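## Task

With C3 held at least most of the way down throughout, sound D#4, then D4, then G4, then E4; only after that may C3 come back up. The keyboard spans C3 at the player's left end to C5 at the player's right end. A key counts as played once it travels most of the way down, and no signal confirms it. The run fails on any wrong key, any key sounded a second time, two keys sounding together, or any note after E4. Anything that stays right only because the robot is still holding it at the end is not counted as achieved.

## Robot and tools

Robot: two arms, left_arm and right_arm, facing each other across a table, left_arm's base on the +y side. The names do not mean image sides. Each arm ends in the same five-finger right hand, so hand numbers and axes mean the same on both. A likely plan is one hand resting on C3 while the other presses the melody keys one by one.

Scene frame: origin on the table top halfway between the arm bases, z up, table surface at z = 0. Results give each hand point's position in metres and orientation as a quaternion wxyz, plus velocities (m/s, rad/s). Printed positions can be slightly off, more at long reach.

Hand point: a spot fixed to the palm, 0.05 m in front of it, where index pad and thumb tip would meet in a pinch. Its +z runs along straightened fingers (fingertips 0.06 to 0.07 m beyond it), +y points out of the palm, +x goes across the palm away from the thumb. A wrist bracket on the little-finger side sticks out 0.03 m past the point along +y and 0.11 m across; it can strike keys or objects.

Row layout (used by execute_actions and move): 28 numbers, all in [-1, 1], even if one arm is idle. Order: left_arm dx, dy, dz, rx, ry, rz, then left_gripper little, ring, middle, index, thumb_bend, thumb_turn, force_limit, speed, then the same fourteen for right_arm and right_gripper. dx..rz are an offset, not a pose: the target relative to the hand point's measured pose at the start of the action, expressed in the hand point's own axes. 1.0 equals 0.6 m or 180 degrees; rx, ry, rz form one rotation vector. Every row in an action is measured from that same start pose, not from the prior row. Hand numbers are absolute targets: +1 open/straight, -1 fully curled; thumb_turn +1 beside the palm, -1 in front of it. A pinch is roughly index -0.22, thumb_bend -0.75, thumb_turn -0.57. force_limit maps -1..+1 to about 0..10 N at the fingertip (0..15 N for the two thumb motors) and only stops closing. speed maps -1..+1 to nearly still..full (whole travel in 0.6 s). No value means keep: to leave a hand alone, resend its last eight numbers; if none were sent yet, send hand_measured (six values) then hand_force_limit and hand_speed.

execute_actions(actions): a list of actions; each action is a table of up to 15 rows, each row lasting one 1/30 s step, a short table repeating its final row to fill 15 steps (0.5 s). An empty list just returns state and images. For the first action in a call, the start pose is the last one reported. Per step the commanded pose is clipped to within 100 mm and 16 degrees of the measured pose, and motion trails commands by about 0.17 s, so big offsets may need several actions.

move(target, speed, stop_force, blocking): target is one 28-number row, offsets from the pose in the latest result that shows one. Each hand point follows a straight line; both arms finish together, within 0.5 to 10 s. speed is m/s, 0.002 to 0.5 (default 0.25); turning allowed up to twice that in rad/s. stop_force, 9 to 40 N, one value for both arms: an arm's path ends when its wrist sensor feels that much extra push against its direction for two steps, then it backs off to its pose two steps earlier. Use it only slowly, not with rotation, and not when lifting away from a surface. blocking=false returns after 0.5 s; check with wait(0) and send nothing else until it ends; not allowed with stop_force. The move: line reports done, off_target, moving, held, fault or contact per arm, and limits such as paced (pose clipped) or held (steps blocked), plus each hand point's distance from its pose.

wait(seconds 0 to 10) lets the scene run with last commands held. stop brakes a running move. zoom_image(camera, region [x0, y0, x1, y1], at most 504 by 504 pixels) enlarges part of cam_high, cam_left_wrist or cam_right_wrist (each 672x504). show_instructions shows reference pages. finished_scene(scene) ends scene 1 or 2 for good.

Result lines: per-arm pose and velocity; Hand target lines (where the controller is driving); pose unreachable (clearance check altered a command); hand_measured, hand_stopped_by (moving, target, force, stalled, fault), hand_load_n (positive pushes a finger open); joint positions and torques (noisy, nonzero in free air); Wrist force/torque in the end effector's axes, pointing from a pressed surface back into the arm, offset up to about 4 N, noise about 2.4 N, saturating near 50 N; MOTOR HOT from 70 °C and OVER-TEMPERATURE FAULT at 85 °C.

Cautions: arms are stiff, so aiming even slightly into a firm surface can trip a fault. A torque reaching a joint's limit (136 N m for the big joints, 25.4 N m for wrist joints) or 150 N of outside force halts that arm for 10 s and drops the rest of the call. Press keys with light, slow moves and touch only one key at a time; a brushed neighbour may sound a wrong note. Never let the arms collide or lean on each other, and keep everything on the table. The simulation runs while you think, holding the last command.

Each tool is called after ">>>" by a JSON object that holds its "fn" and its "kwargs", one argument or row to a line.

Reference images:

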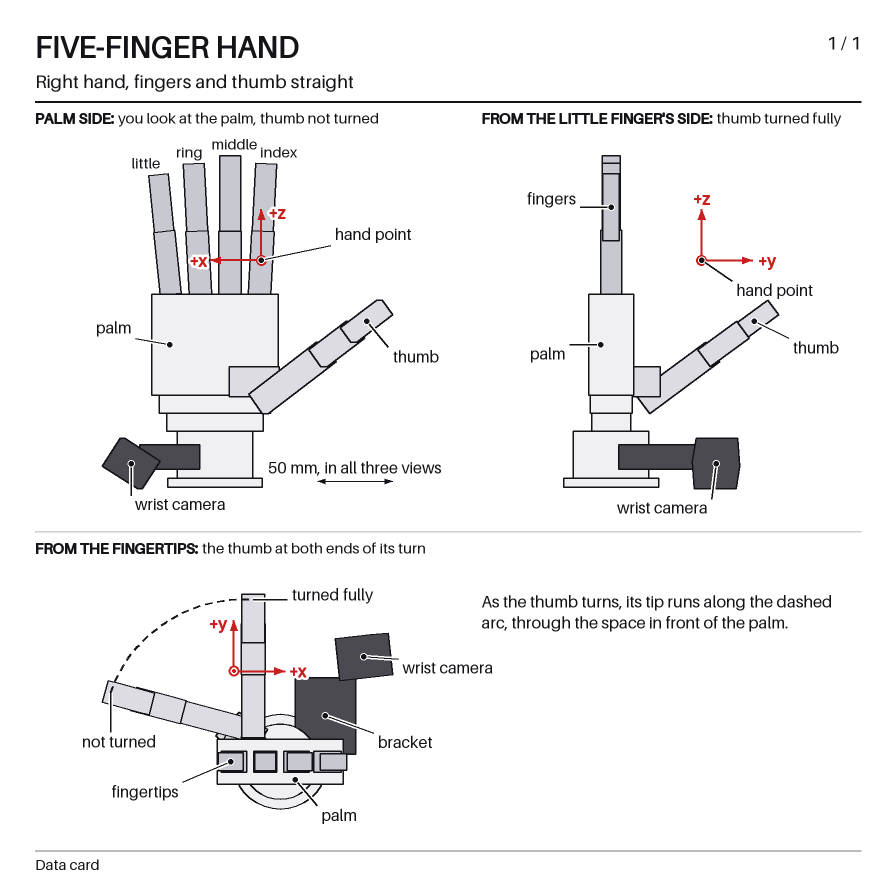

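## Session

>>> {"fn": "execute_actions", "kwargs": {
  "actions": []
}}

Scene clock: 0.00 s.
left_arm: end_effector_position=(+0.2702, +0.4982, +0.4753) hand_measured=(+1.000, +1.000, +1.000, +1.000, +1.000, +1.000) hand_load_n=(+0.0, +0.0, +0.0, +0.0, +0.0, +0.0) hand_stopped_by=(target, target, target, target, target, target) hand_force_limit=0.00 hand_speed=-0.80 end_effector_quat_wxyz=(+0.007, +0.254, +0.967, +0.007) end_effector_velocity=(+0.000, -0.000, -0.000) end_effector_angular_velocity=(-0.000, +0.000, -0.000) | right_arm: end_effector_position=(+0.0964, -0.3058, +0.4840) hand_measured=(+1.000, +1.000, +1.000, +1.000, +1.000, +1.000) hand_load_n=(+0.0, +0.0, +0.0, +0.0, +0.0, +0.0) hand_stopped_by=(target, target, target, target, target, target) hand_force_limit=0.00 hand_speed=-0.80 end_effector_quat_wxyz=(-0.014, -0.378, +0.926, +0.004) end_effector_velocity=(-0.000, -0.001, +0.001) end_effector_angular_velocity=(+0.001, -0.003, -0.002)
Joint positions: left_arm=[ 0.566 -1.711  1.343  1.935  1.551 -1.897] | right_arm=[-1.195 -1.695  1.312  1.981  1.56  -1.878]
Joint velocities: left_arm=[-0.     0.     0.    -0.001  0.001  0.   ] | right_arm=[-0.001 -0.003  0.    -0.     0.     0.   ]
Joint torques (N m, as the arm reports them, + toward a larger angle): no reading
Motor temperatures (°C, as the motors report them): left_arm=[24 26 24 29 34 34] | right_arm=[27 25 28 34 37 32]
Wrist force (N, on the end effector, along its own x y z axes, offset not removed): no reading
Wrist torque (N m, same axes, about the end effector's origin, offset not removed): no reading
Hand target (left_arm): +0.270, +0.498, +0.475; +0.007, +0.254, +0.967, +0.007
Hand target (right_arm): +0.096, -0.306, +0.484; -0.014, -0.378, +0.926, +0.004

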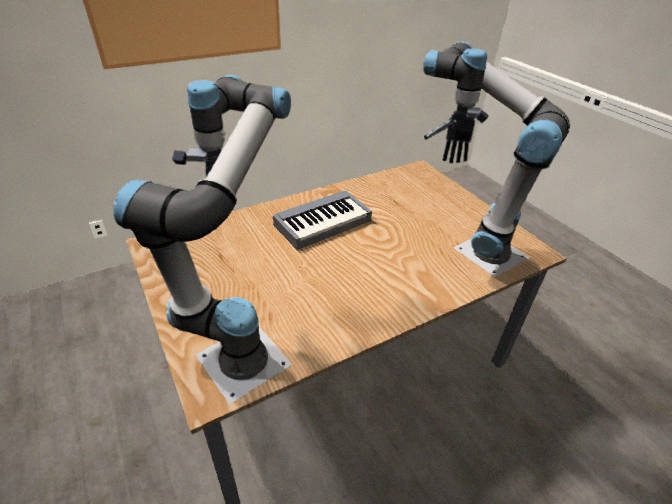

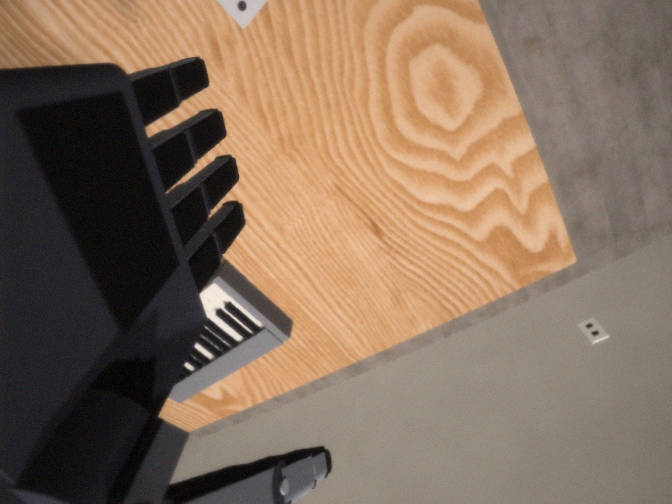

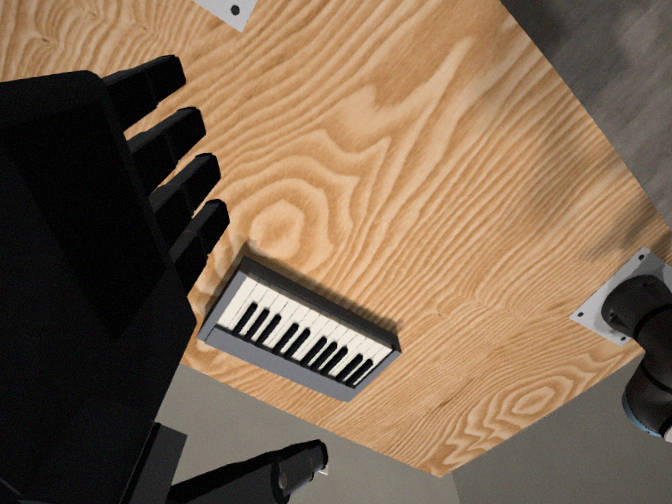

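>>> {"fn": "zoom_image", "kwargs": {
  "camera": "cam_high",
  "region": [260, 170, 390, 265]
}}

>>> {"fn": "zoom_image", "kwargs": {
  "camera": "cam_right_wrist",
  "region": [180, 235, 420, 415]
}}

Region (260, 170, 390, 265) of cam_high's 672x504 image, scaled by 3.877, with more detail than that image has; it fills the top 368 rows of this view, and the rest is white.

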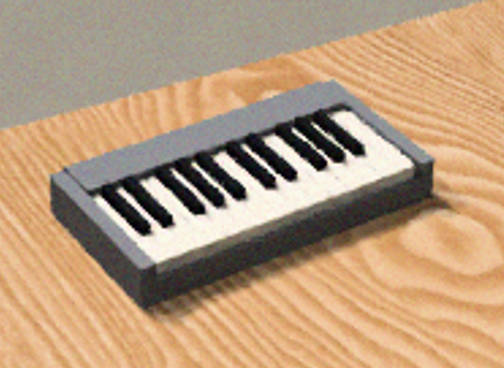

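Region (180, 235, 420, 415) of cam_right_wrist's 672x504 image, scaled by 2.100, with more detail than that image has; it fills the top 378 rows of this view, and the rest is white.

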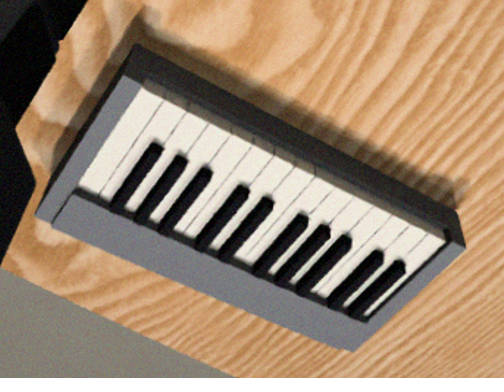

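>>> {"fn": "move", "kwargs": {
  "target": [-0.3982,-0.4080,0.5725,0.2336,-0.2938,-0.5238, 0.7,0.7,0.7,0.7,1,1,0,0, -0.5937,-0.0705,0.5755,0.3194,-0.1502,-0.2511, 0.7,0.7,0.7,0.7,1,1,0,0],
  "speed": 0.4
}}

Scene clock: 7.37 s.
left_arm: end_effector_position=(+0.3632, +0.1710, +0.1305) hand_measured=(+0.700, +0.700, +0.700, +0.700, +1.000, +1.000) hand_load_n=(+0.0, +0.0, +0.0, +0.0, +0.0, +0.0) hand_stopped_by=(target, target, target, target, target, target) hand_force_limit=0.00 hand_speed=0.00 end_effector_quat_wxyz=(-0.305, +0.527, -0.687, +0.397) end_effector_velocity=(+0.001, -0.001, -0.001) end_effector_angular_velocity=(-0.000, -0.002, +0.008) | right_arm: end_effector_position=(+0.3698, -0.0871, +0.1299) hand_measured=(+0.700, +0.700, +0.700, +0.700, +1.000, +1.000) hand_load_n=(+0.0, +0.0, +0.0, +0.0, +0.0, +0.0) hand_stopped_by=(target, target, target, target, target, target) hand_force_limit=0.00 hand_speed=0.00 end_effector_quat_wxyz=(+0.368, -0.637, +0.587, -0.338) end_effector_velocity=(+0.000, +0.001, -0.002) end_effector_angular_velocity=(+0.001, -0.004, +0.006)
Joint positions: left_arm=[ 0.032 -1.306  1.854  0.367  0.681 -3.932] | right_arm=[-0.77  -1.136  1.569  0.265  2.248 -2.656]
Joint velocities: left_arm=[-0.     0.008 -0.005  0.004 -0.006 -0.009] | right_arm=[ 0.     0.     0.005 -0.013 -0.003 -0.007]
Joint torques (N m, as the arm reports them, + toward a larger angle): left_arm=[ -9.26 -18.55 -24.11   4.4   -3.95  -2.27] | right_arm=[ -8.11 -28.69  -4.66  -2.1   -1.8   -2.04]
Motor temperatures (°C, as the motors report them): left_arm=[24 26 24 29 34 34] | right_arm=[27 25 28 34 37 32]
Wrist force (N, on the end effector, along its own x y z axes, offset not removed): left_arm=[1.3 1.0 0.3] | right_arm=[0.7 2.5 0.0]
Wrist torque (N m, same axes, about the end effector's origin, offset not removed): left_arm=[0.03 -0.37 0.08] | right_arm=[0.33 -0.11 0.14]
Hand target (left_arm): +0.363, +0.171, +0.130; +0.305, -0.528, +0.686, -0.397
Hand target (right_arm): +0.370, -0.087, +0.130; -0.369, +0.637, -0.587, +0.338
Off the commanded pose (left_arm): 0.001 m, 0 deg.
Off the commanded pose (right_arm): 0.001 m, 0 deg.
move: done
camera_calibration (this result's frames):
cam_left_wrist: T_world_to_cam=[[-0.430013, 0.195178, -0.881473, 0.241467], [-0.185359, 0.936466, 0.29778, -0.130952], [0.88359, 0.291438, -0.366515, -0.187736], [0, 0, 0, 1]] pos_world=[0.245442, 0.130216, 0.183033]
cam_right_wrist: T_world_to_cam=[[-0.51349, 0.0564879, -0.856235, 0.298649], [-0.478692, 0.809282, 0.340465, 0.208615], [0.712167, 0.584698, -0.388518, -0.0282375], [0, 0, 0, 1]] pos_world=[0.273325, -0.169188, 0.173716]

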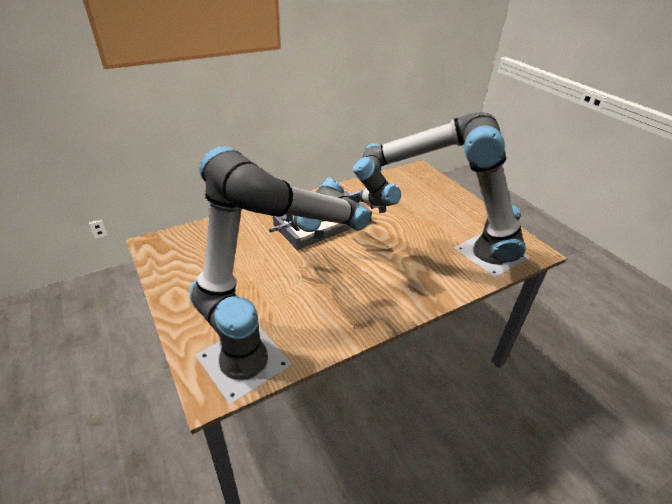

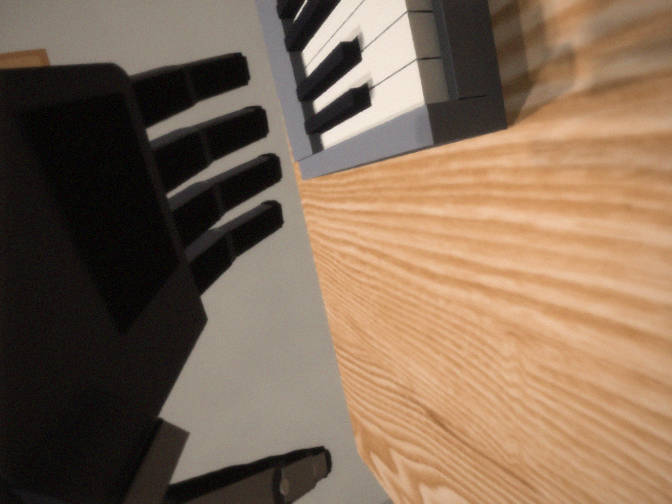

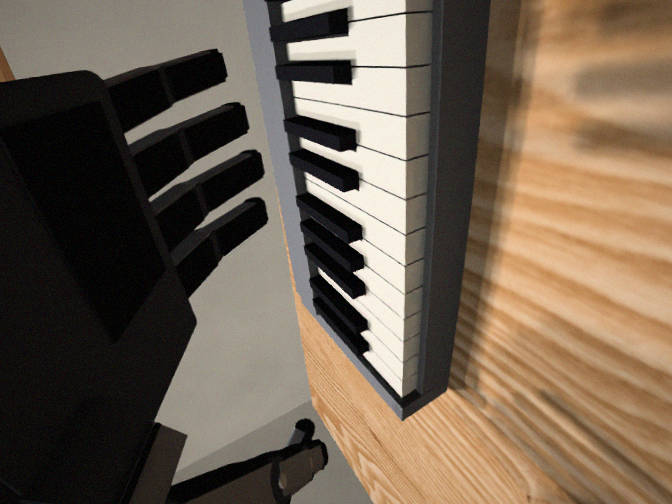

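>>> {"fn": "zoom_image", "kwargs": {
  "camera": "cam_right_wrist",
  "region": [260, 0, 500, 240]
}}

>>> {"fn": "zoom_image", "kwargs": {
  "camera": "cam_left_wrist",
  "region": [280, 0, 520, 190]
}}

>>> {"fn": "zoom_image", "kwargs": {
  "camera": "cam_right_wrist",
  "region": [280, 200, 500, 430]
}}

Region (260, 0, 500, 240) of cam_right_wrist's 672x504 image, scaled by 2.100, with more detail than that image has.

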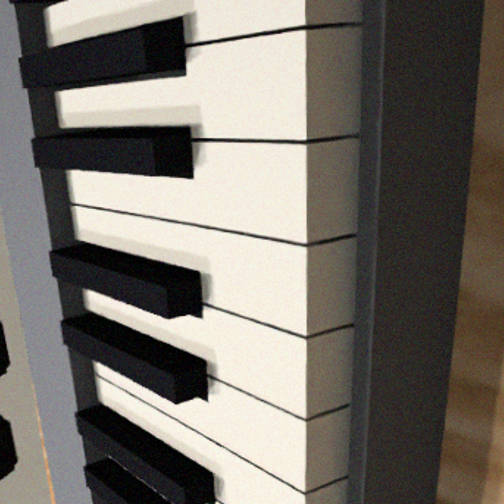

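Region (280, 0, 520, 190) of cam_left_wrist's 672x504 image, scaled by 2.100, with more detail than that image has; it fills the top 399 rows of this view, and the rest is white.

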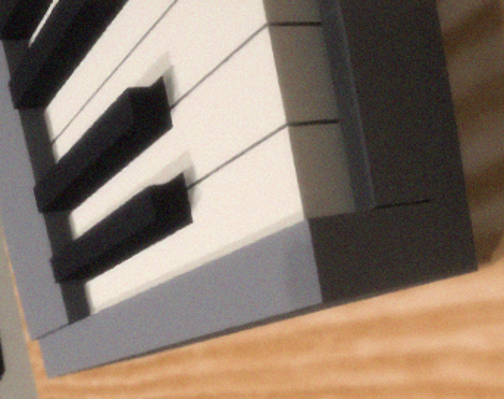

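Region (280, 200, 500, 430) of cam_right_wrist's 672x504 image, scaled by 2.191, with more detail than that image has; it fills the left 482 columns of this view, and the rest is white.

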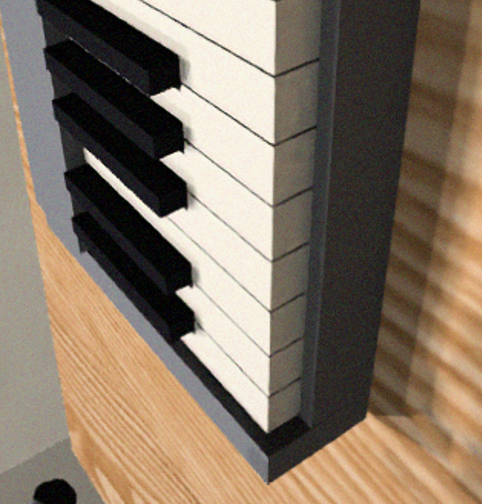

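>>> {"fn": "zoom_image", "kwargs": {
  "camera": "cam_right_wrist",
  "region": [280, 100, 380, 200]
}}

>>> {"fn": "zoom_image", "kwargs": {
  "camera": "cam_right_wrist",
  "region": [140, 30, 300, 260]
}}

Region (280, 100, 380, 200) of cam_right_wrist's 672x504 image, scaled by 5.040, with more detail than that image has.

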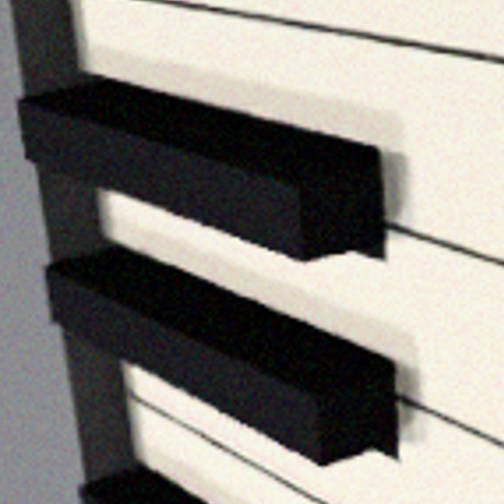

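Region (140, 30, 300, 260) of cam_right_wrist's 672x504 image, scaled by 2.191, with more detail than that image has; it fills the left 351 columns of this view, and the rest is white.

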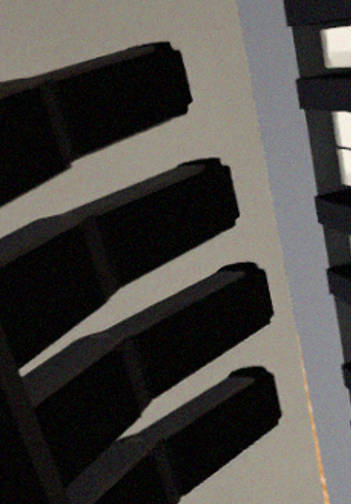

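>>> {"fn": "zoom_image", "kwargs": {
  "camera": "cam_left_wrist",
  "region": [180, 30, 320, 240]
}}

Region (180, 30, 320, 240) of cam_left_wrist's 672x504 image, scaled by 2.400, with more detail than that image has.

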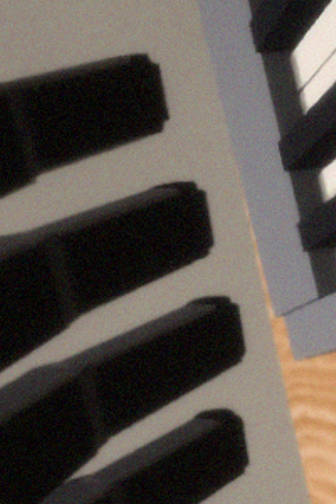

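>>> {"fn": "move", "kwargs": {
  "target": [0.0041,0.1187,0.0627,0,0,0, 1,1,1,1,1,1,0,0.5, -0.0117,0.0572,0.1208,0,0,0, 1,1,1,1,1,1,0,0.5],
  "speed": 0.15
}}

Scene clock: 11.43 s.
left_arm: end_effector_position=(+0.3595, +0.1695, +0.0503) hand_measured=(+1.000, +1.000, +1.000, +1.000, +1.000, +1.000) hand_load_n=(+0.0, +0.0, +0.0, +0.0, +0.0, +0.0) hand_stopped_by=(target, target, target, target, target, target) hand_force_limit=0.00 hand_speed=0.50 end_effector_quat_wxyz=(-0.304, +0.527, -0.687, +0.397) end_effector_velocity=(+0.000, -0.001, -0.002) end_effector_angular_velocity=(-0.002, -0.000, -0.001) | right_arm: end_effector_position=(+0.4145, -0.0763, +0.0640) hand_measured=(+1.000, +1.000, +1.000, +1.000, +1.000, +1.000) hand_load_n=(+0.0, +0.0, +0.0, +0.0, +0.0, +0.0) hand_stopped_by=(target, target, target, target, target, target) hand_force_limit=0.00 hand_speed=0.50 end_effector_quat_wxyz=(+0.368, -0.637, +0.587, -0.338) end_effector_velocity=(+0.001, +0.001, -0.001) end_effector_angular_velocity=(+0.000, +0.000, +0.000)
Joint positions: left_arm=[ 0.021 -1.184  1.939  0.17   0.675 -3.946] | right_arm=[-0.825 -1.008  1.551  0.128  2.205 -2.7  ]
Joint velocities: left_arm=[ 0.     0.004  0.001 -0.008  0.     0.001] | right_arm=[-0.001  0.003 -0.002 -0.002 -0.001 -0.001]
Joint torques (N m, as the arm reports them, + toward a larger angle): left_arm=[  8.92 -18.34  -8.57  -1.07  -3.31   2.63] | right_arm=[ -8.49 -31.64 -27.89  -2.3   -1.93  -2.13]
Motor temperatures (°C, as the motors report them): left_arm=[24 26 24 29 34 34] | right_arm=[27 25 28 34 37 32]
Wrist force (N, on the end effector, along its own x y z axes, offset not removed): left_arm=[1.1 -2.1 1.0] | right_arm=[0.5 2.9 -0.1]
Wrist torque (N m, same axes, about the end effector's origin, offset not removed): left_arm=[-0.69 -0.22 -0.17] | right_arm=[0.37 -0.15 0.07]
Hand target (left_arm): +0.360, +0.169, +0.050; +0.305, -0.527, +0.687, -0.397
Hand target (right_arm): +0.415, -0.076, +0.064; -0.368, +0.637, -0.587, +0.338
Off the commanded pose (left_arm): 0.000 m, 0 deg.
Off the commanded pose (right_arm): 0.000 m, 0 deg.
move: done
camera_calibration (this result's frames):
cam_left_wrist: T_world_to_cam=[[-0.430003, 0.195227, -0.881467, 0.169447], [-0.185246, 0.936488, 0.297781, -0.106314], [0.883618, 0.291335, -0.366528, -0.213412], [0, 0, 0, 1]] pos_world=[0.241743, 0.128655, 0.102799]
cam_right_wrist: T_world_to_cam=[[-0.513401, 0.0564587, -0.85629, 0.264576], [-0.478733, 0.809289, 0.340391, 0.243775], [0.712204, 0.584691, -0.388461, -0.0919948], [0, 0, 0, 1]] pos_world=[0.318055, -0.158434, 0.107838]

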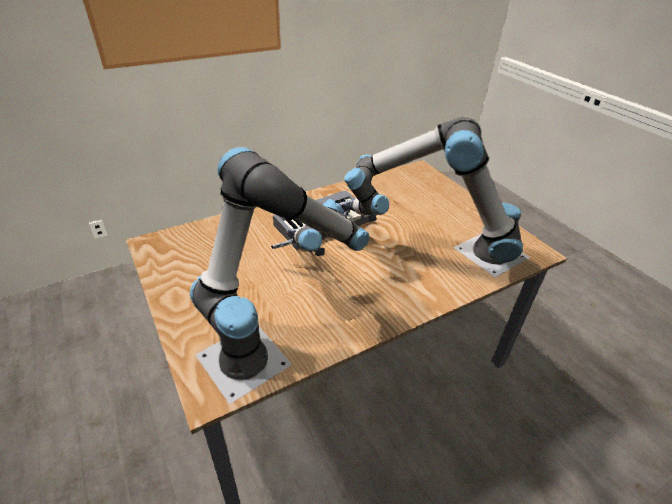

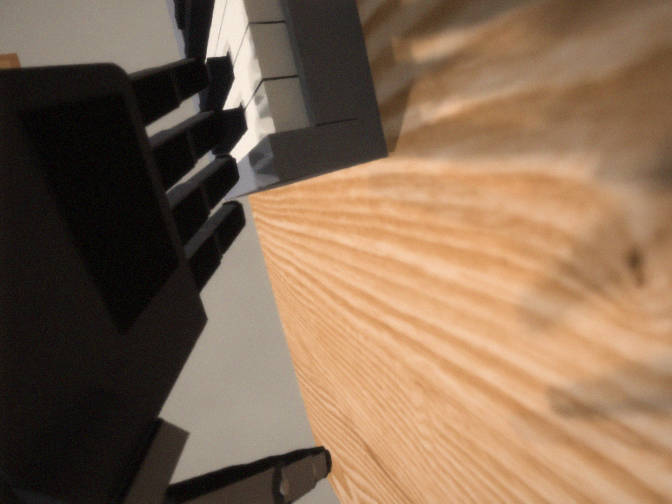

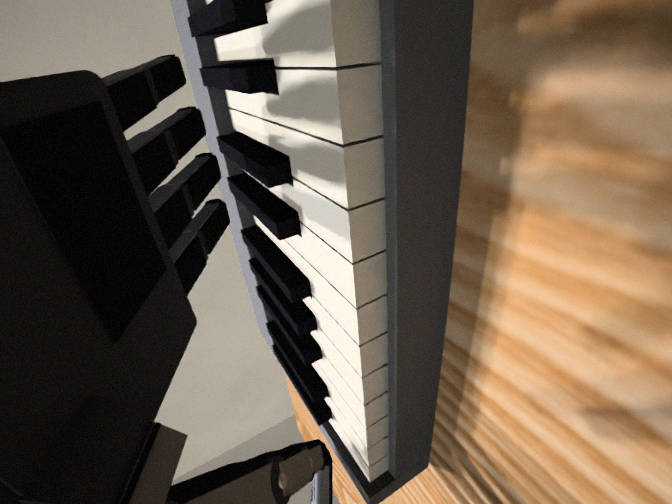

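>>> {"fn": "zoom_image", "kwargs": {
  "camera": "cam_right_wrist",
  "region": [180, 50, 400, 280]
}}

>>> {"fn": "zoom_image", "kwargs": {
  "camera": "cam_left_wrist",
  "region": [170, 0, 400, 230]
}}

Region (180, 50, 400, 280) of cam_right_wrist's 672x504 image, scaled by 2.191, with more detail than that image has; it fills the left 482 columns of this view, and the rest is white.

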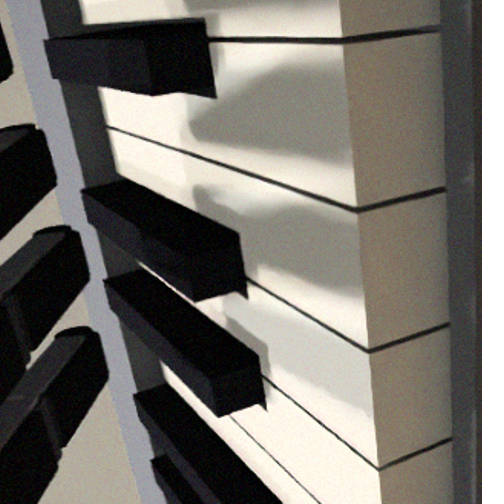

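Region (170, 0, 400, 230) of cam_left_wrist's 672x504 image, scaled by 2.191, with more detail than that image has.

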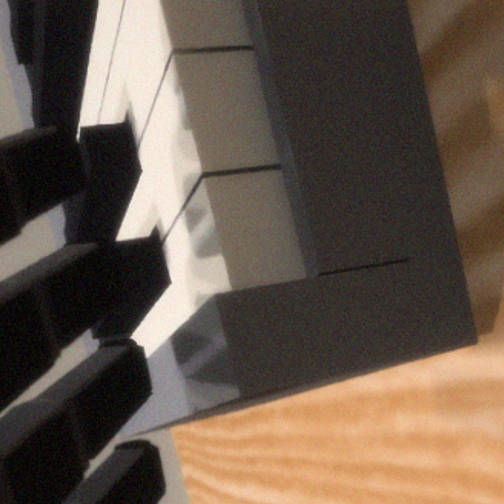

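>>> {"fn": "zoom_image", "kwargs": {
  "camera": "cam_right_wrist",
  "region": [190, 110, 310, 230]
}}

Region (190, 110, 310, 230) of cam_right_wrist's 672x504 image, scaled by 4.200, with more detail than that image has.

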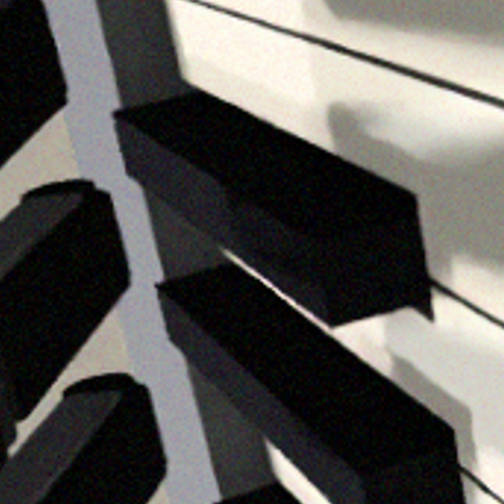

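>>> {"fn": "execute_actions", "kwargs": {
  "actions": [
    [[0.0008,0.0027,0.0019,0,0,0, 1,1,1,1,1,1,-0.4,-0.5, -0.0016,0.0038,0.005,0,0,0, 1,1,1,1,1,1,-0.4,-0.5],[0.0008,0.0027,0.0019,0,0,0, 1,1,1,1,1,1,-0.4,-0.5, -0.0016,0.0038,0.005,0,0,0, 1,1,1,1,1,1,-0.4,-0.5],[0.0008,0.0027,0.0019,0,0,0, 1,1,1,1,1,1,-0.4,-0.5, -0.0016,0.0038,0.005,0,0,0, 1,1,1,1,1,1,-0.4,-0.5],[0.0016,0.0055,0.0038,0,0,0, 1,0.8,1,1,1,1,-0.4,-0.5, -0.0033,0.0076,0.0101,0,0,0, 1,1,0.9,1,1,1,-0.4,-0.5]]
  ]
}}

Scene clock: 16.77 s.
left_arm: end_effector_position=(+0.3596, +0.1685, +0.0464) hand_measured=(+1.000, +0.800, +1.000, +1.000, +1.000, +1.000) hand_load_n=(+0.0, +0.5, +0.0, +0.0, +0.0, +0.0) hand_stopped_by=(target, moving, target, target, target, target) hand_force_limit=-0.40 hand_speed=-0.50 end_effector_quat_wxyz=(-0.304, +0.527, -0.687, +0.397) end_effector_velocity=(+0.000, -0.001, -0.001) end_effector_angular_velocity=(-0.003, -0.000, +0.000) | right_arm: end_effector_position=(+0.4173, -0.0741, +0.0572) hand_measured=(+1.000, +1.000, +0.900, +1.000, +1.000, +1.000) hand_load_n=(+0.0, +0.0, +0.5, +0.0, +0.0, +0.0) hand_stopped_by=(target, target, target, target, target, target) hand_force_limit=-0.40 hand_speed=-0.50 end_effector_quat_wxyz=(+0.368, -0.637, +0.587, -0.338) end_effector_velocity=(+0.001, +0.001, -0.002) end_effector_angular_velocity=(-0.001, +0.000, +0.001)
Joint positions: left_arm=[ 0.021 -1.176  1.94   0.162  0.675 -3.946] | right_arm=[-0.827 -0.993  1.546  0.117  2.204 -2.701]
Joint velocities: left_arm=[ 0.     0.001  0.    -0.004  0.    -0.   ] | right_arm=[-0.     0.005 -0.001 -0.003 -0.    -0.001]
Joint torques (N m, as the arm reports them, + toward a larger angle): left_arm=[-10.3  -19.92  -7.52  -0.92  -3.76  -2.64] | right_arm=[ -8.14 -29.92 -27.38  -2.18  -2.08  -2.14]
Motor temperatures (°C, as the motors report them): left_arm=[24 26 24 29 34 34] | right_arm=[27 25 28 34 37 32]
Wrist force (N, on the end effector, along its own x y z axes, offset not removed): left_arm=[0.9 -1.9 -1.6] | right_arm=[0.4 2.0 -3.0]
Wrist torque (N m, same axes, about the end effector's origin, offset not removed): left_arm=[-0.30 -0.24 0.01] | right_arm=[0.69 0.15 0.15]
Hand target (left_arm): +0.360, +0.168, +0.046; +0.304, -0.527, +0.687, -0.397
Hand target (right_arm): +0.417, -0.074, +0.057; -0.368, +0.637, -0.587, +0.338
Off the commanded pose (left_arm): 0.000 m, 0 deg.
Off the commanded pose (right_arm): 0.000 m, 0 deg.
camera_calibration (this result's frames):
cam_left_wrist: T_world_to_cam=[[-0.430007, 0.195223, -0.881466, 0.166233], [-0.18527, 0.936481, 0.297788, -0.104218], [0.883611, 0.29136, -0.366525, -0.214623], [0, 0, 0, 1]] pos_world=[0.241816, 0.127679, 0.0988992]
cam_right_wrist: T_world_to_cam=[[-0.513388, 0.0564696, -0.856296, 0.260017], [-0.478735, 0.809287, 0.340393, 0.245642], [0.712211, 0.584693, -0.388445, -0.097846], [0, 0, 0, 1]] pos_world=[0.320774, -0.156268, 0.101029]

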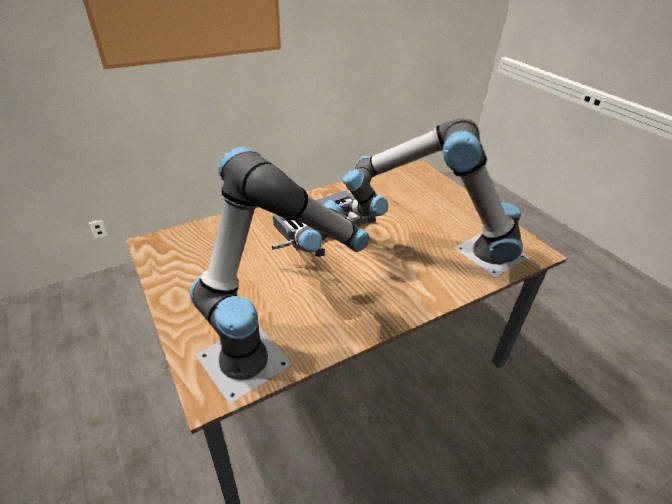

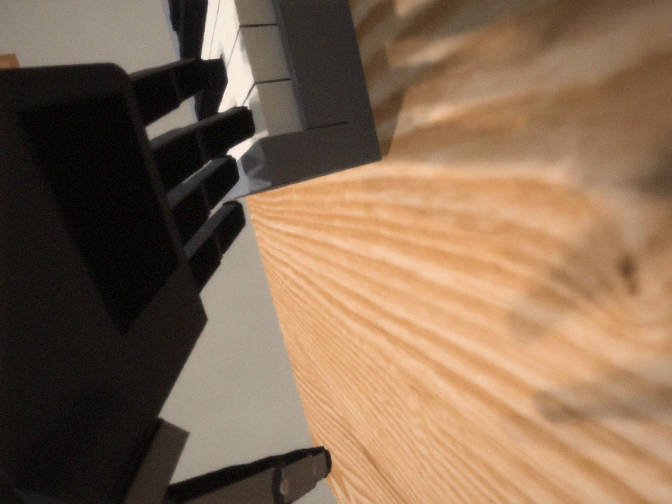

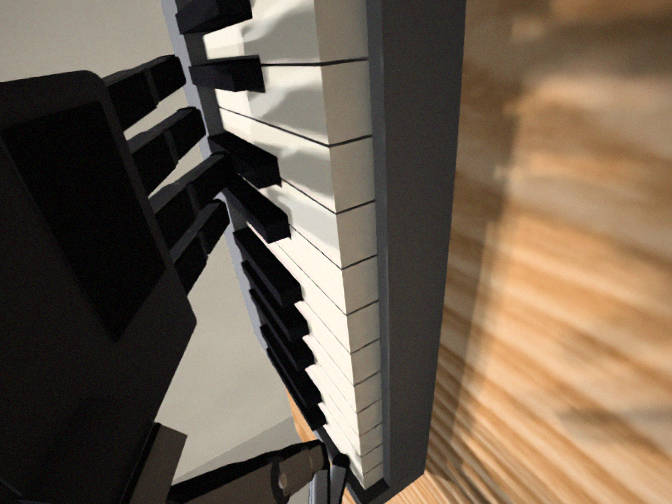

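Both touching at about 0.5 N.

>>> {"fn": "zoom_image", "kwargs": {
  "camera": "cam_left_wrist",
  "region": [190, 40, 330, 200]
}}

>>> {"fn": "zoom_image", "kwargs": {
  "camera": "cam_right_wrist",
  "region": [180, 110, 310, 250]
}}

Region (190, 40, 330, 200) of cam_left_wrist's 672x504 image, scaled by 3.150, with more detail than that image has; it fills the left 441 columns of this view, and the rest is white.

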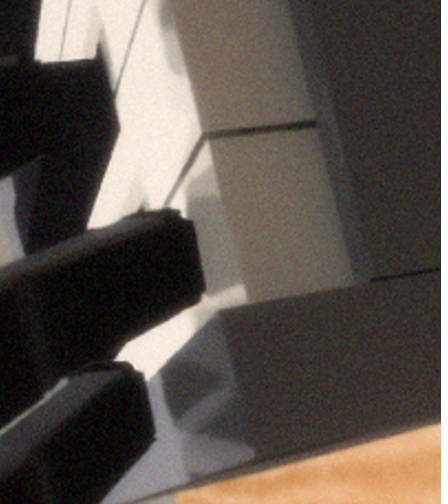

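Region (180, 110, 310, 250) of cam_right_wrist's 672x504 image, scaled by 3.600, with more detail than that image has; it fills the left 468 columns of this view, and the rest is white.

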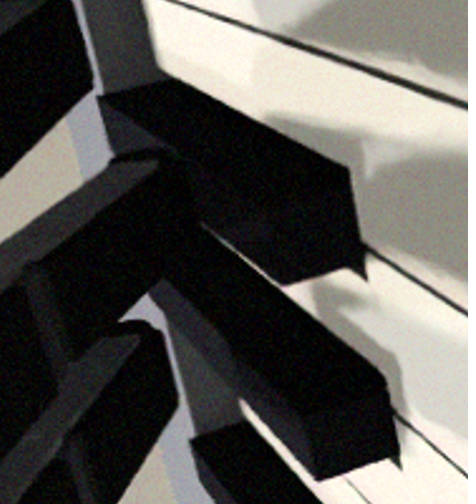

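>>> {"fn": "execute_actions", "kwargs": {
  "actions": [
    [[0,0,0,0,0,0, 1,0.5,1,1,1,1,-0.4,-0.5, 0,0,0,0,0,0, 1,1,0.9,1,1,1,-0.4,-0.5]]
  ]
}}

>>> {"fn": "zoom_image", "kwargs": {
  "camera": "cam_left_wrist",
  "region": [190, 20, 350, 200]
}}

Scene clock: 17.53 s.
left_arm: end_effector_position=(+0.3596, +0.1685, +0.0463) hand_measured=(+1.000, +0.638, +1.000, +1.000, +1.000, +1.000) hand_load_n=(+0.0, +5.0, +0.0, +0.0, +0.0, +0.0) hand_stopped_by=(target, force, target, target, target, target) hand_force_limit=-0.40 hand_speed=-0.50 end_effector_quat_wxyz=(-0.305, +0.527, -0.687, +0.397) end_effector_velocity=(-0.000, -0.000, +0.000) end_effector_angular_velocity=(+0.000, -0.000, -0.000) | right_arm: end_effector_position=(+0.4173, -0.0741, +0.0572) hand_measured=(+1.000, +1.000, +0.900, +1.000, +1.000, +1.000) hand_load_n=(+0.0, +0.0, +1.0, +0.0, +0.0, +0.0) hand_stopped_by=(target, target, target, target, target, target) hand_force_limit=-0.40 hand_speed=-0.50 end_effector_quat_wxyz=(+0.368, -0.637, +0.587, -0.338) end_effector_velocity=(-0.001, +0.001, -0.000) end_effector_angular_velocity=(+0.001, +0.000, +0.000)
Joint positions: left_arm=[ 0.021 -1.175  1.94   0.162  0.675 -3.946] | right_arm=[-0.827 -0.993  1.546  0.117  2.204 -2.701]
Joint velocities: left_arm=[-0.    -0.    -0.     0.001 -0.     0.   ] | right_arm=[0.001 0.    0.    0.    0.    0.002]
Joint torques (N m, as the arm reports them, + toward a larger angle): left_arm=[ -3.65 -36.28 -10.4    6.29  -3.19  -1.95] | right_arm=[ -4.49 -55.74  -5.51   3.51  -1.04  -1.38]
Motor temperatures (°C, as the motors report them): left_arm=[24 26 24 29 34 34] | right_arm=[27 25 28 34 37 32]
Wrist force (N, on the end effector, along its own x y z axes, offset not removed): left_arm=[7.2 -6.9 1.9] | right_arm=[-0.6 0.9 -0.7]
Wrist torque (N m, same axes, about the end effector's origin, offset not removed): left_arm=[-0.29 0.12 -0.10] | right_arm=[0.43 0.00 0.06]
Hand target (left_arm): +0.360, +0.168, +0.046; +0.304, -0.527, +0.687, -0.397
Hand target (right_arm): +0.417, -0.074, +0.057; -0.368, +0.637, -0.587, +0.338
Off the commanded pose (left_arm): 0.000 m, 0 deg.
Off the commanded pose (right_arm): 0.000 m, 0 deg.
camera_calibration (this result's frames):
cam_left_wrist: T_world_to_cam=[[-0.430022, 0.195326, -0.881435, 0.16616], [-0.185242, 0.936454, 0.297892, -0.104215], [0.88361, 0.291379, -0.366513, -0.214634], [0, 0, 0, 1]] pos_world=[0.241801, 0.127677, 0.098838]
cam_right_wrist: T_world_to_cam=[[-0.513377, 0.0564828, -0.856302, 0.260009], [-0.478743, 0.809279, 0.340401, 0.24565], [0.712214, 0.584703, -0.388424, -0.0979143], [0, 0, 0, 1]] pos_world=[0.320822, -0.156234, 0.100994]

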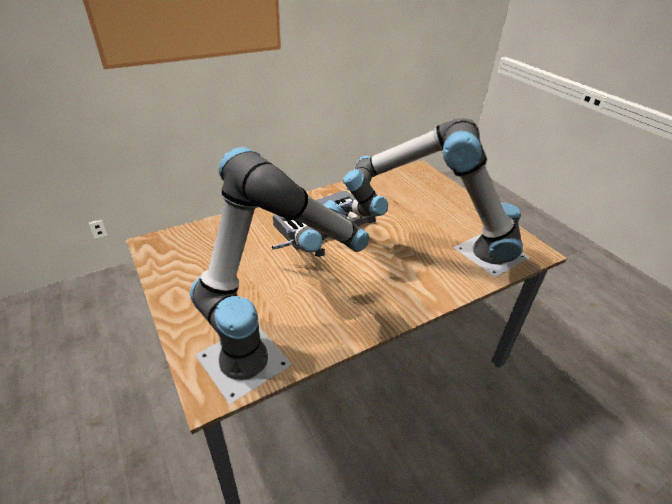

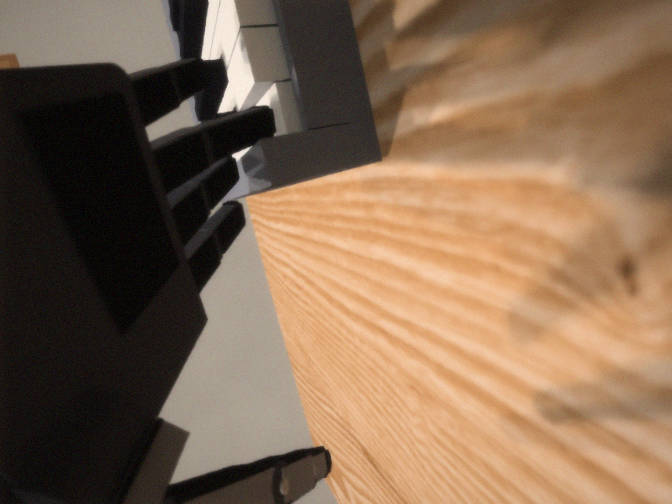

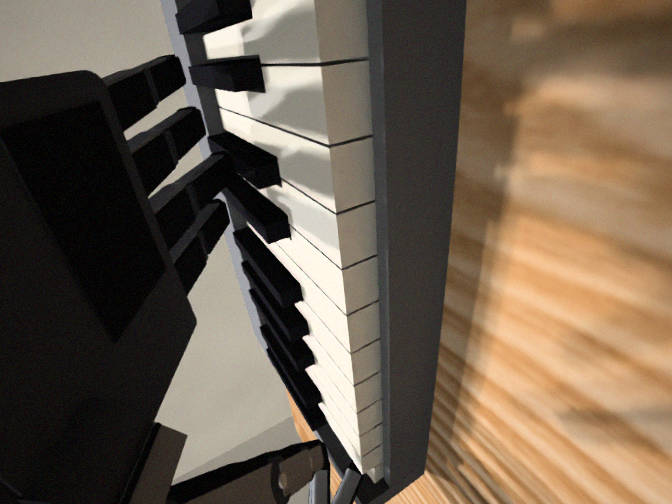

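Region (190, 20, 350, 200) of cam_left_wrist's 672x504 image, scaled by 2.800, with more detail than that image has.

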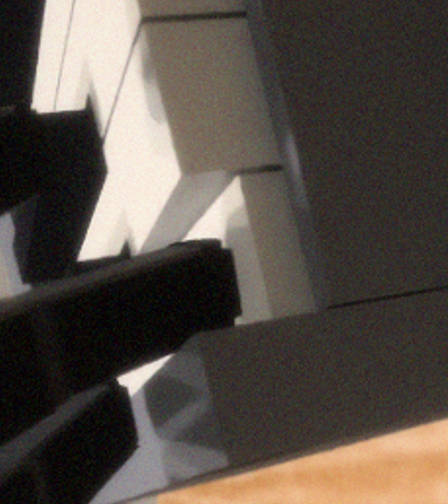

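>>> {"fn": "execute_actions", "kwargs": {
  "actions": [
    [[0.002,0,0,0,0,0, 1,0.5,1,1,1,1,-0.4,-0.7, 0,0,0,0,0,0, 1,1,0.9,1,1,1,-0.4,-0.5],[0.002,0,0,0,0,0, 1,0.5,1,1,1,1,-0.4,-0.7, 0,0,0,0,0,0, 1,1,0.9,1,1,1,-0.4,-0.5],[0.004,0,0,0,0,0, 1,0.5,1,1,1,1,-0.4,-0.7, 0,0,0,0,0,0, 1,1,0.9,1,1,1,-0.4,-0.5],[0.004,0,0,0,0,0, 1,0.5,1,1,1,1,-0.4,-0.7, 0,0,0,0,0,0, 1,1,0.9,1,1,1,-0.4,-0.5],[0.004,0,0,0,0,0, 1,0.5,1,1,1,1,-0.4,-0.7, 0,0,0,0,0,0, 1,1,0.9,1,1,1,-0.4,-0.5],[0.004,0,0,0,0,0, 1,0.5,1,1,1,1,-0.4,-0.7, 0,0,0,0,0,0, 1,1,0.9,1,1,1,-0.4,-0.5],[0.004,0,0,0,0,0, 1,0.5,1,1,1,1,-0.4,-0.7, 0,0,0,0,0,0, 1,1,0.9,1,1,1,-0.4,-0.5],[0.004,0,0,0,0,0, 1,0.5,1,1,1,1,-0.4,-0.7, 0,0,0,0,0,0, 1,1,0.9,1,1,1,-0.4,-0.5],[0.004,0,0,0,0,0, 1,0.5,1,1,1,1,-0.4,-0.7, 0,0,0,0,0,0, 1,1,0.9,1,1,1,-0.4,-0.5],[0.004,0,0,0,0,0, 1,0.5,1,1,1,1,-0.4,-0.7, 0,0,0,0,0,0, 1,1,0.9,1,1,1,-0.4,-0.5],[0.004,0,0,0,0,0, 1,0.45,1,1,1,1,-0.4,-0.7, 0,0,0,0,0,0, 1,1,0.9,1,1,1,-0.4,-0.5]]
  ]
}}

>>> {"fn": "zoom_image", "kwargs": {
  "camera": "cam_left_wrist",
  "region": [190, 20, 350, 200]
}}

Scene clock: 18.40 s.
left_arm: end_effector_position=(+0.3590, +0.1662, +0.0464) hand_measured=(+1.000, +0.606, +1.000, +1.000, +1.000, +1.000) hand_load_n=(+0.0, +4.0, +0.0, +0.0, +0.0, +0.0) hand_stopped_by=(target, force, target, target, target, target) hand_force_limit=-0.40 hand_speed=-0.70 end_effector_quat_wxyz=(-0.305, +0.527, -0.687, +0.397) end_effector_velocity=(-0.000, -0.000, -0.000) end_effector_angular_velocity=(+0.001, +0.001, -0.000) | right_arm: end_effector_position=(+0.4173, -0.0741, +0.0572) hand_measured=(+1.000, +1.000, +0.900, +1.000, +1.000, +1.000) hand_load_n=(+0.0, +0.0, +1.0, +0.0, +0.0, +0.0) hand_stopped_by=(target, target, target, target, target, target) hand_force_limit=-0.40 hand_speed=-0.50 end_effector_quat_wxyz=(+0.368, -0.637, +0.587, -0.338) end_effector_velocity=(-0.000, +0.000, -0.001) end_effector_angular_velocity=(-0.000, +0.001, +0.000)
Joint positions: left_arm=[ 0.018 -1.172  1.934  0.166  0.673 -3.95 ] | right_arm=[-0.827 -0.993  1.546  0.117  2.204 -2.701]
Joint velocities: left_arm=[-0.     0.001 -0.001  0.002  0.    -0.001] | right_arm=[ 0.     0.001 -0.    -0.    -0.     0.   ]
Joint torques (N m, as the arm reports them, + toward a larger angle): left_arm=[ -9.61 -17.22 -18.85   4.61  -2.78  -2.77] | right_arm=[ -1.2  -40.86 -24.37   2.2   -0.61  -0.98]
Motor temperatures (°C, as the motors report them): left_arm=[24 26 24 29 34 34] | right_arm=[27 25 28 34 37 32]
Wrist force (N, on the end effector, along its own x y z axes, offset not removed): left_arm=[0.9 -4.8 -2.6] | right_arm=[0.5 1.1 -0.9]
Wrist torque (N m, same axes, about the end effector's origin, offset not removed): left_arm=[0.09 -0.23 -0.23] | right_arm=[0.46 -0.09 0.03]
Hand target (left_arm): +0.359, +0.166, +0.046; +0.305, -0.527, +0.687, -0.397
Hand target (right_arm): +0.417, -0.074, +0.057; -0.368, +0.637, -0.587, +0.338
Off the commanded pose (left_arm): 0.000 m, 0 deg.
Off the commanded pose (right_arm): 0.000 m, 0 deg.
camera_calibration (this result's frames):
cam_left_wrist: T_world_to_cam=[[-0.429975, 0.195223, -0.881482, 0.166386], [-0.18529, 0.936478, 0.297785, -0.102182], [0.883623, 0.291369, -0.366489, -0.213434], [0, 0, 0, 1]] pos_world=[0.241204, 0.125398, 0.098873]
cam_right_wrist: T_world_to_cam=[[-0.513398, 0.0564598, -0.856291, 0.260022], [-0.478735, 0.809288, 0.340391, 0.245654], [0.712205, 0.584692, -0.388457, -0.0978488], [0, 0, 0, 1]] pos_world=[0.320786, -0.156274, 0.101026]

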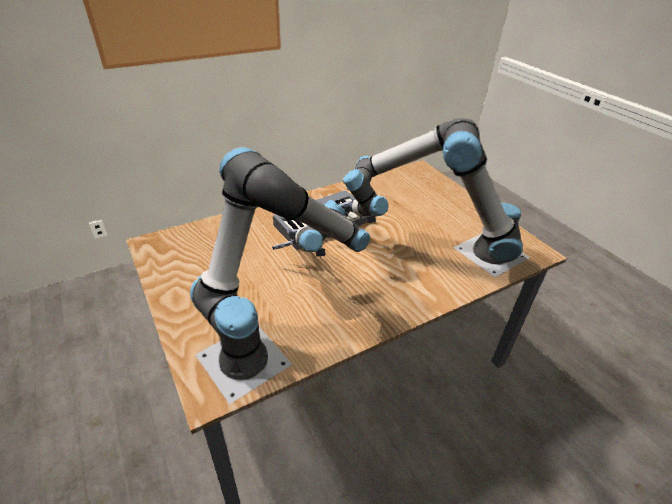

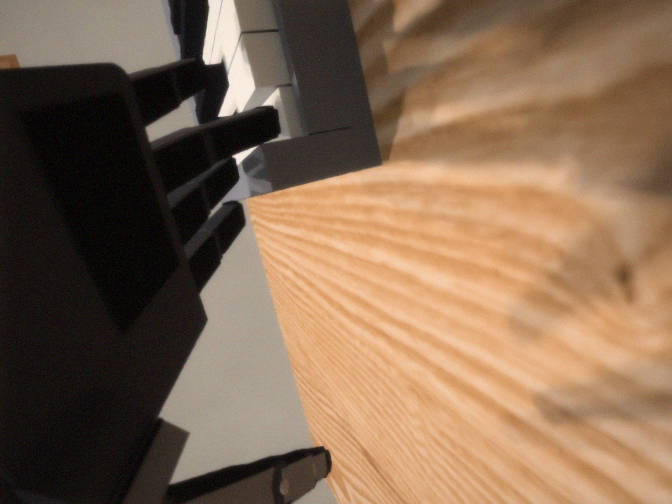

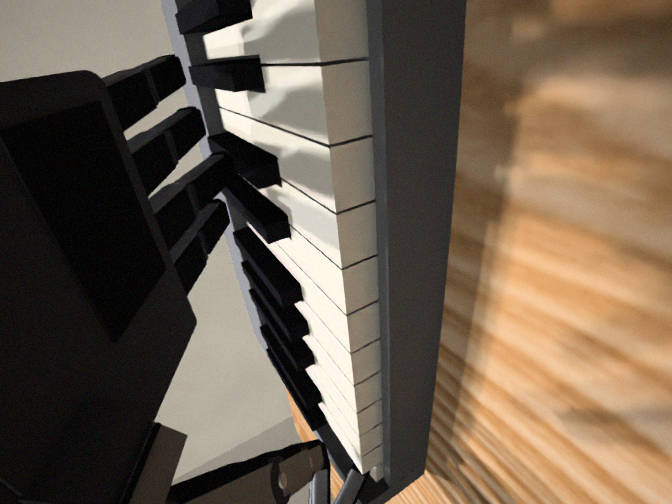

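Region (190, 20, 350, 200) of cam_left_wrist's 672x504 image, scaled by 2.800, with more detail than that image has.

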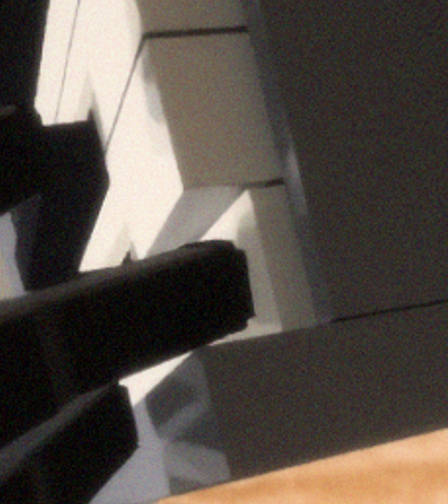

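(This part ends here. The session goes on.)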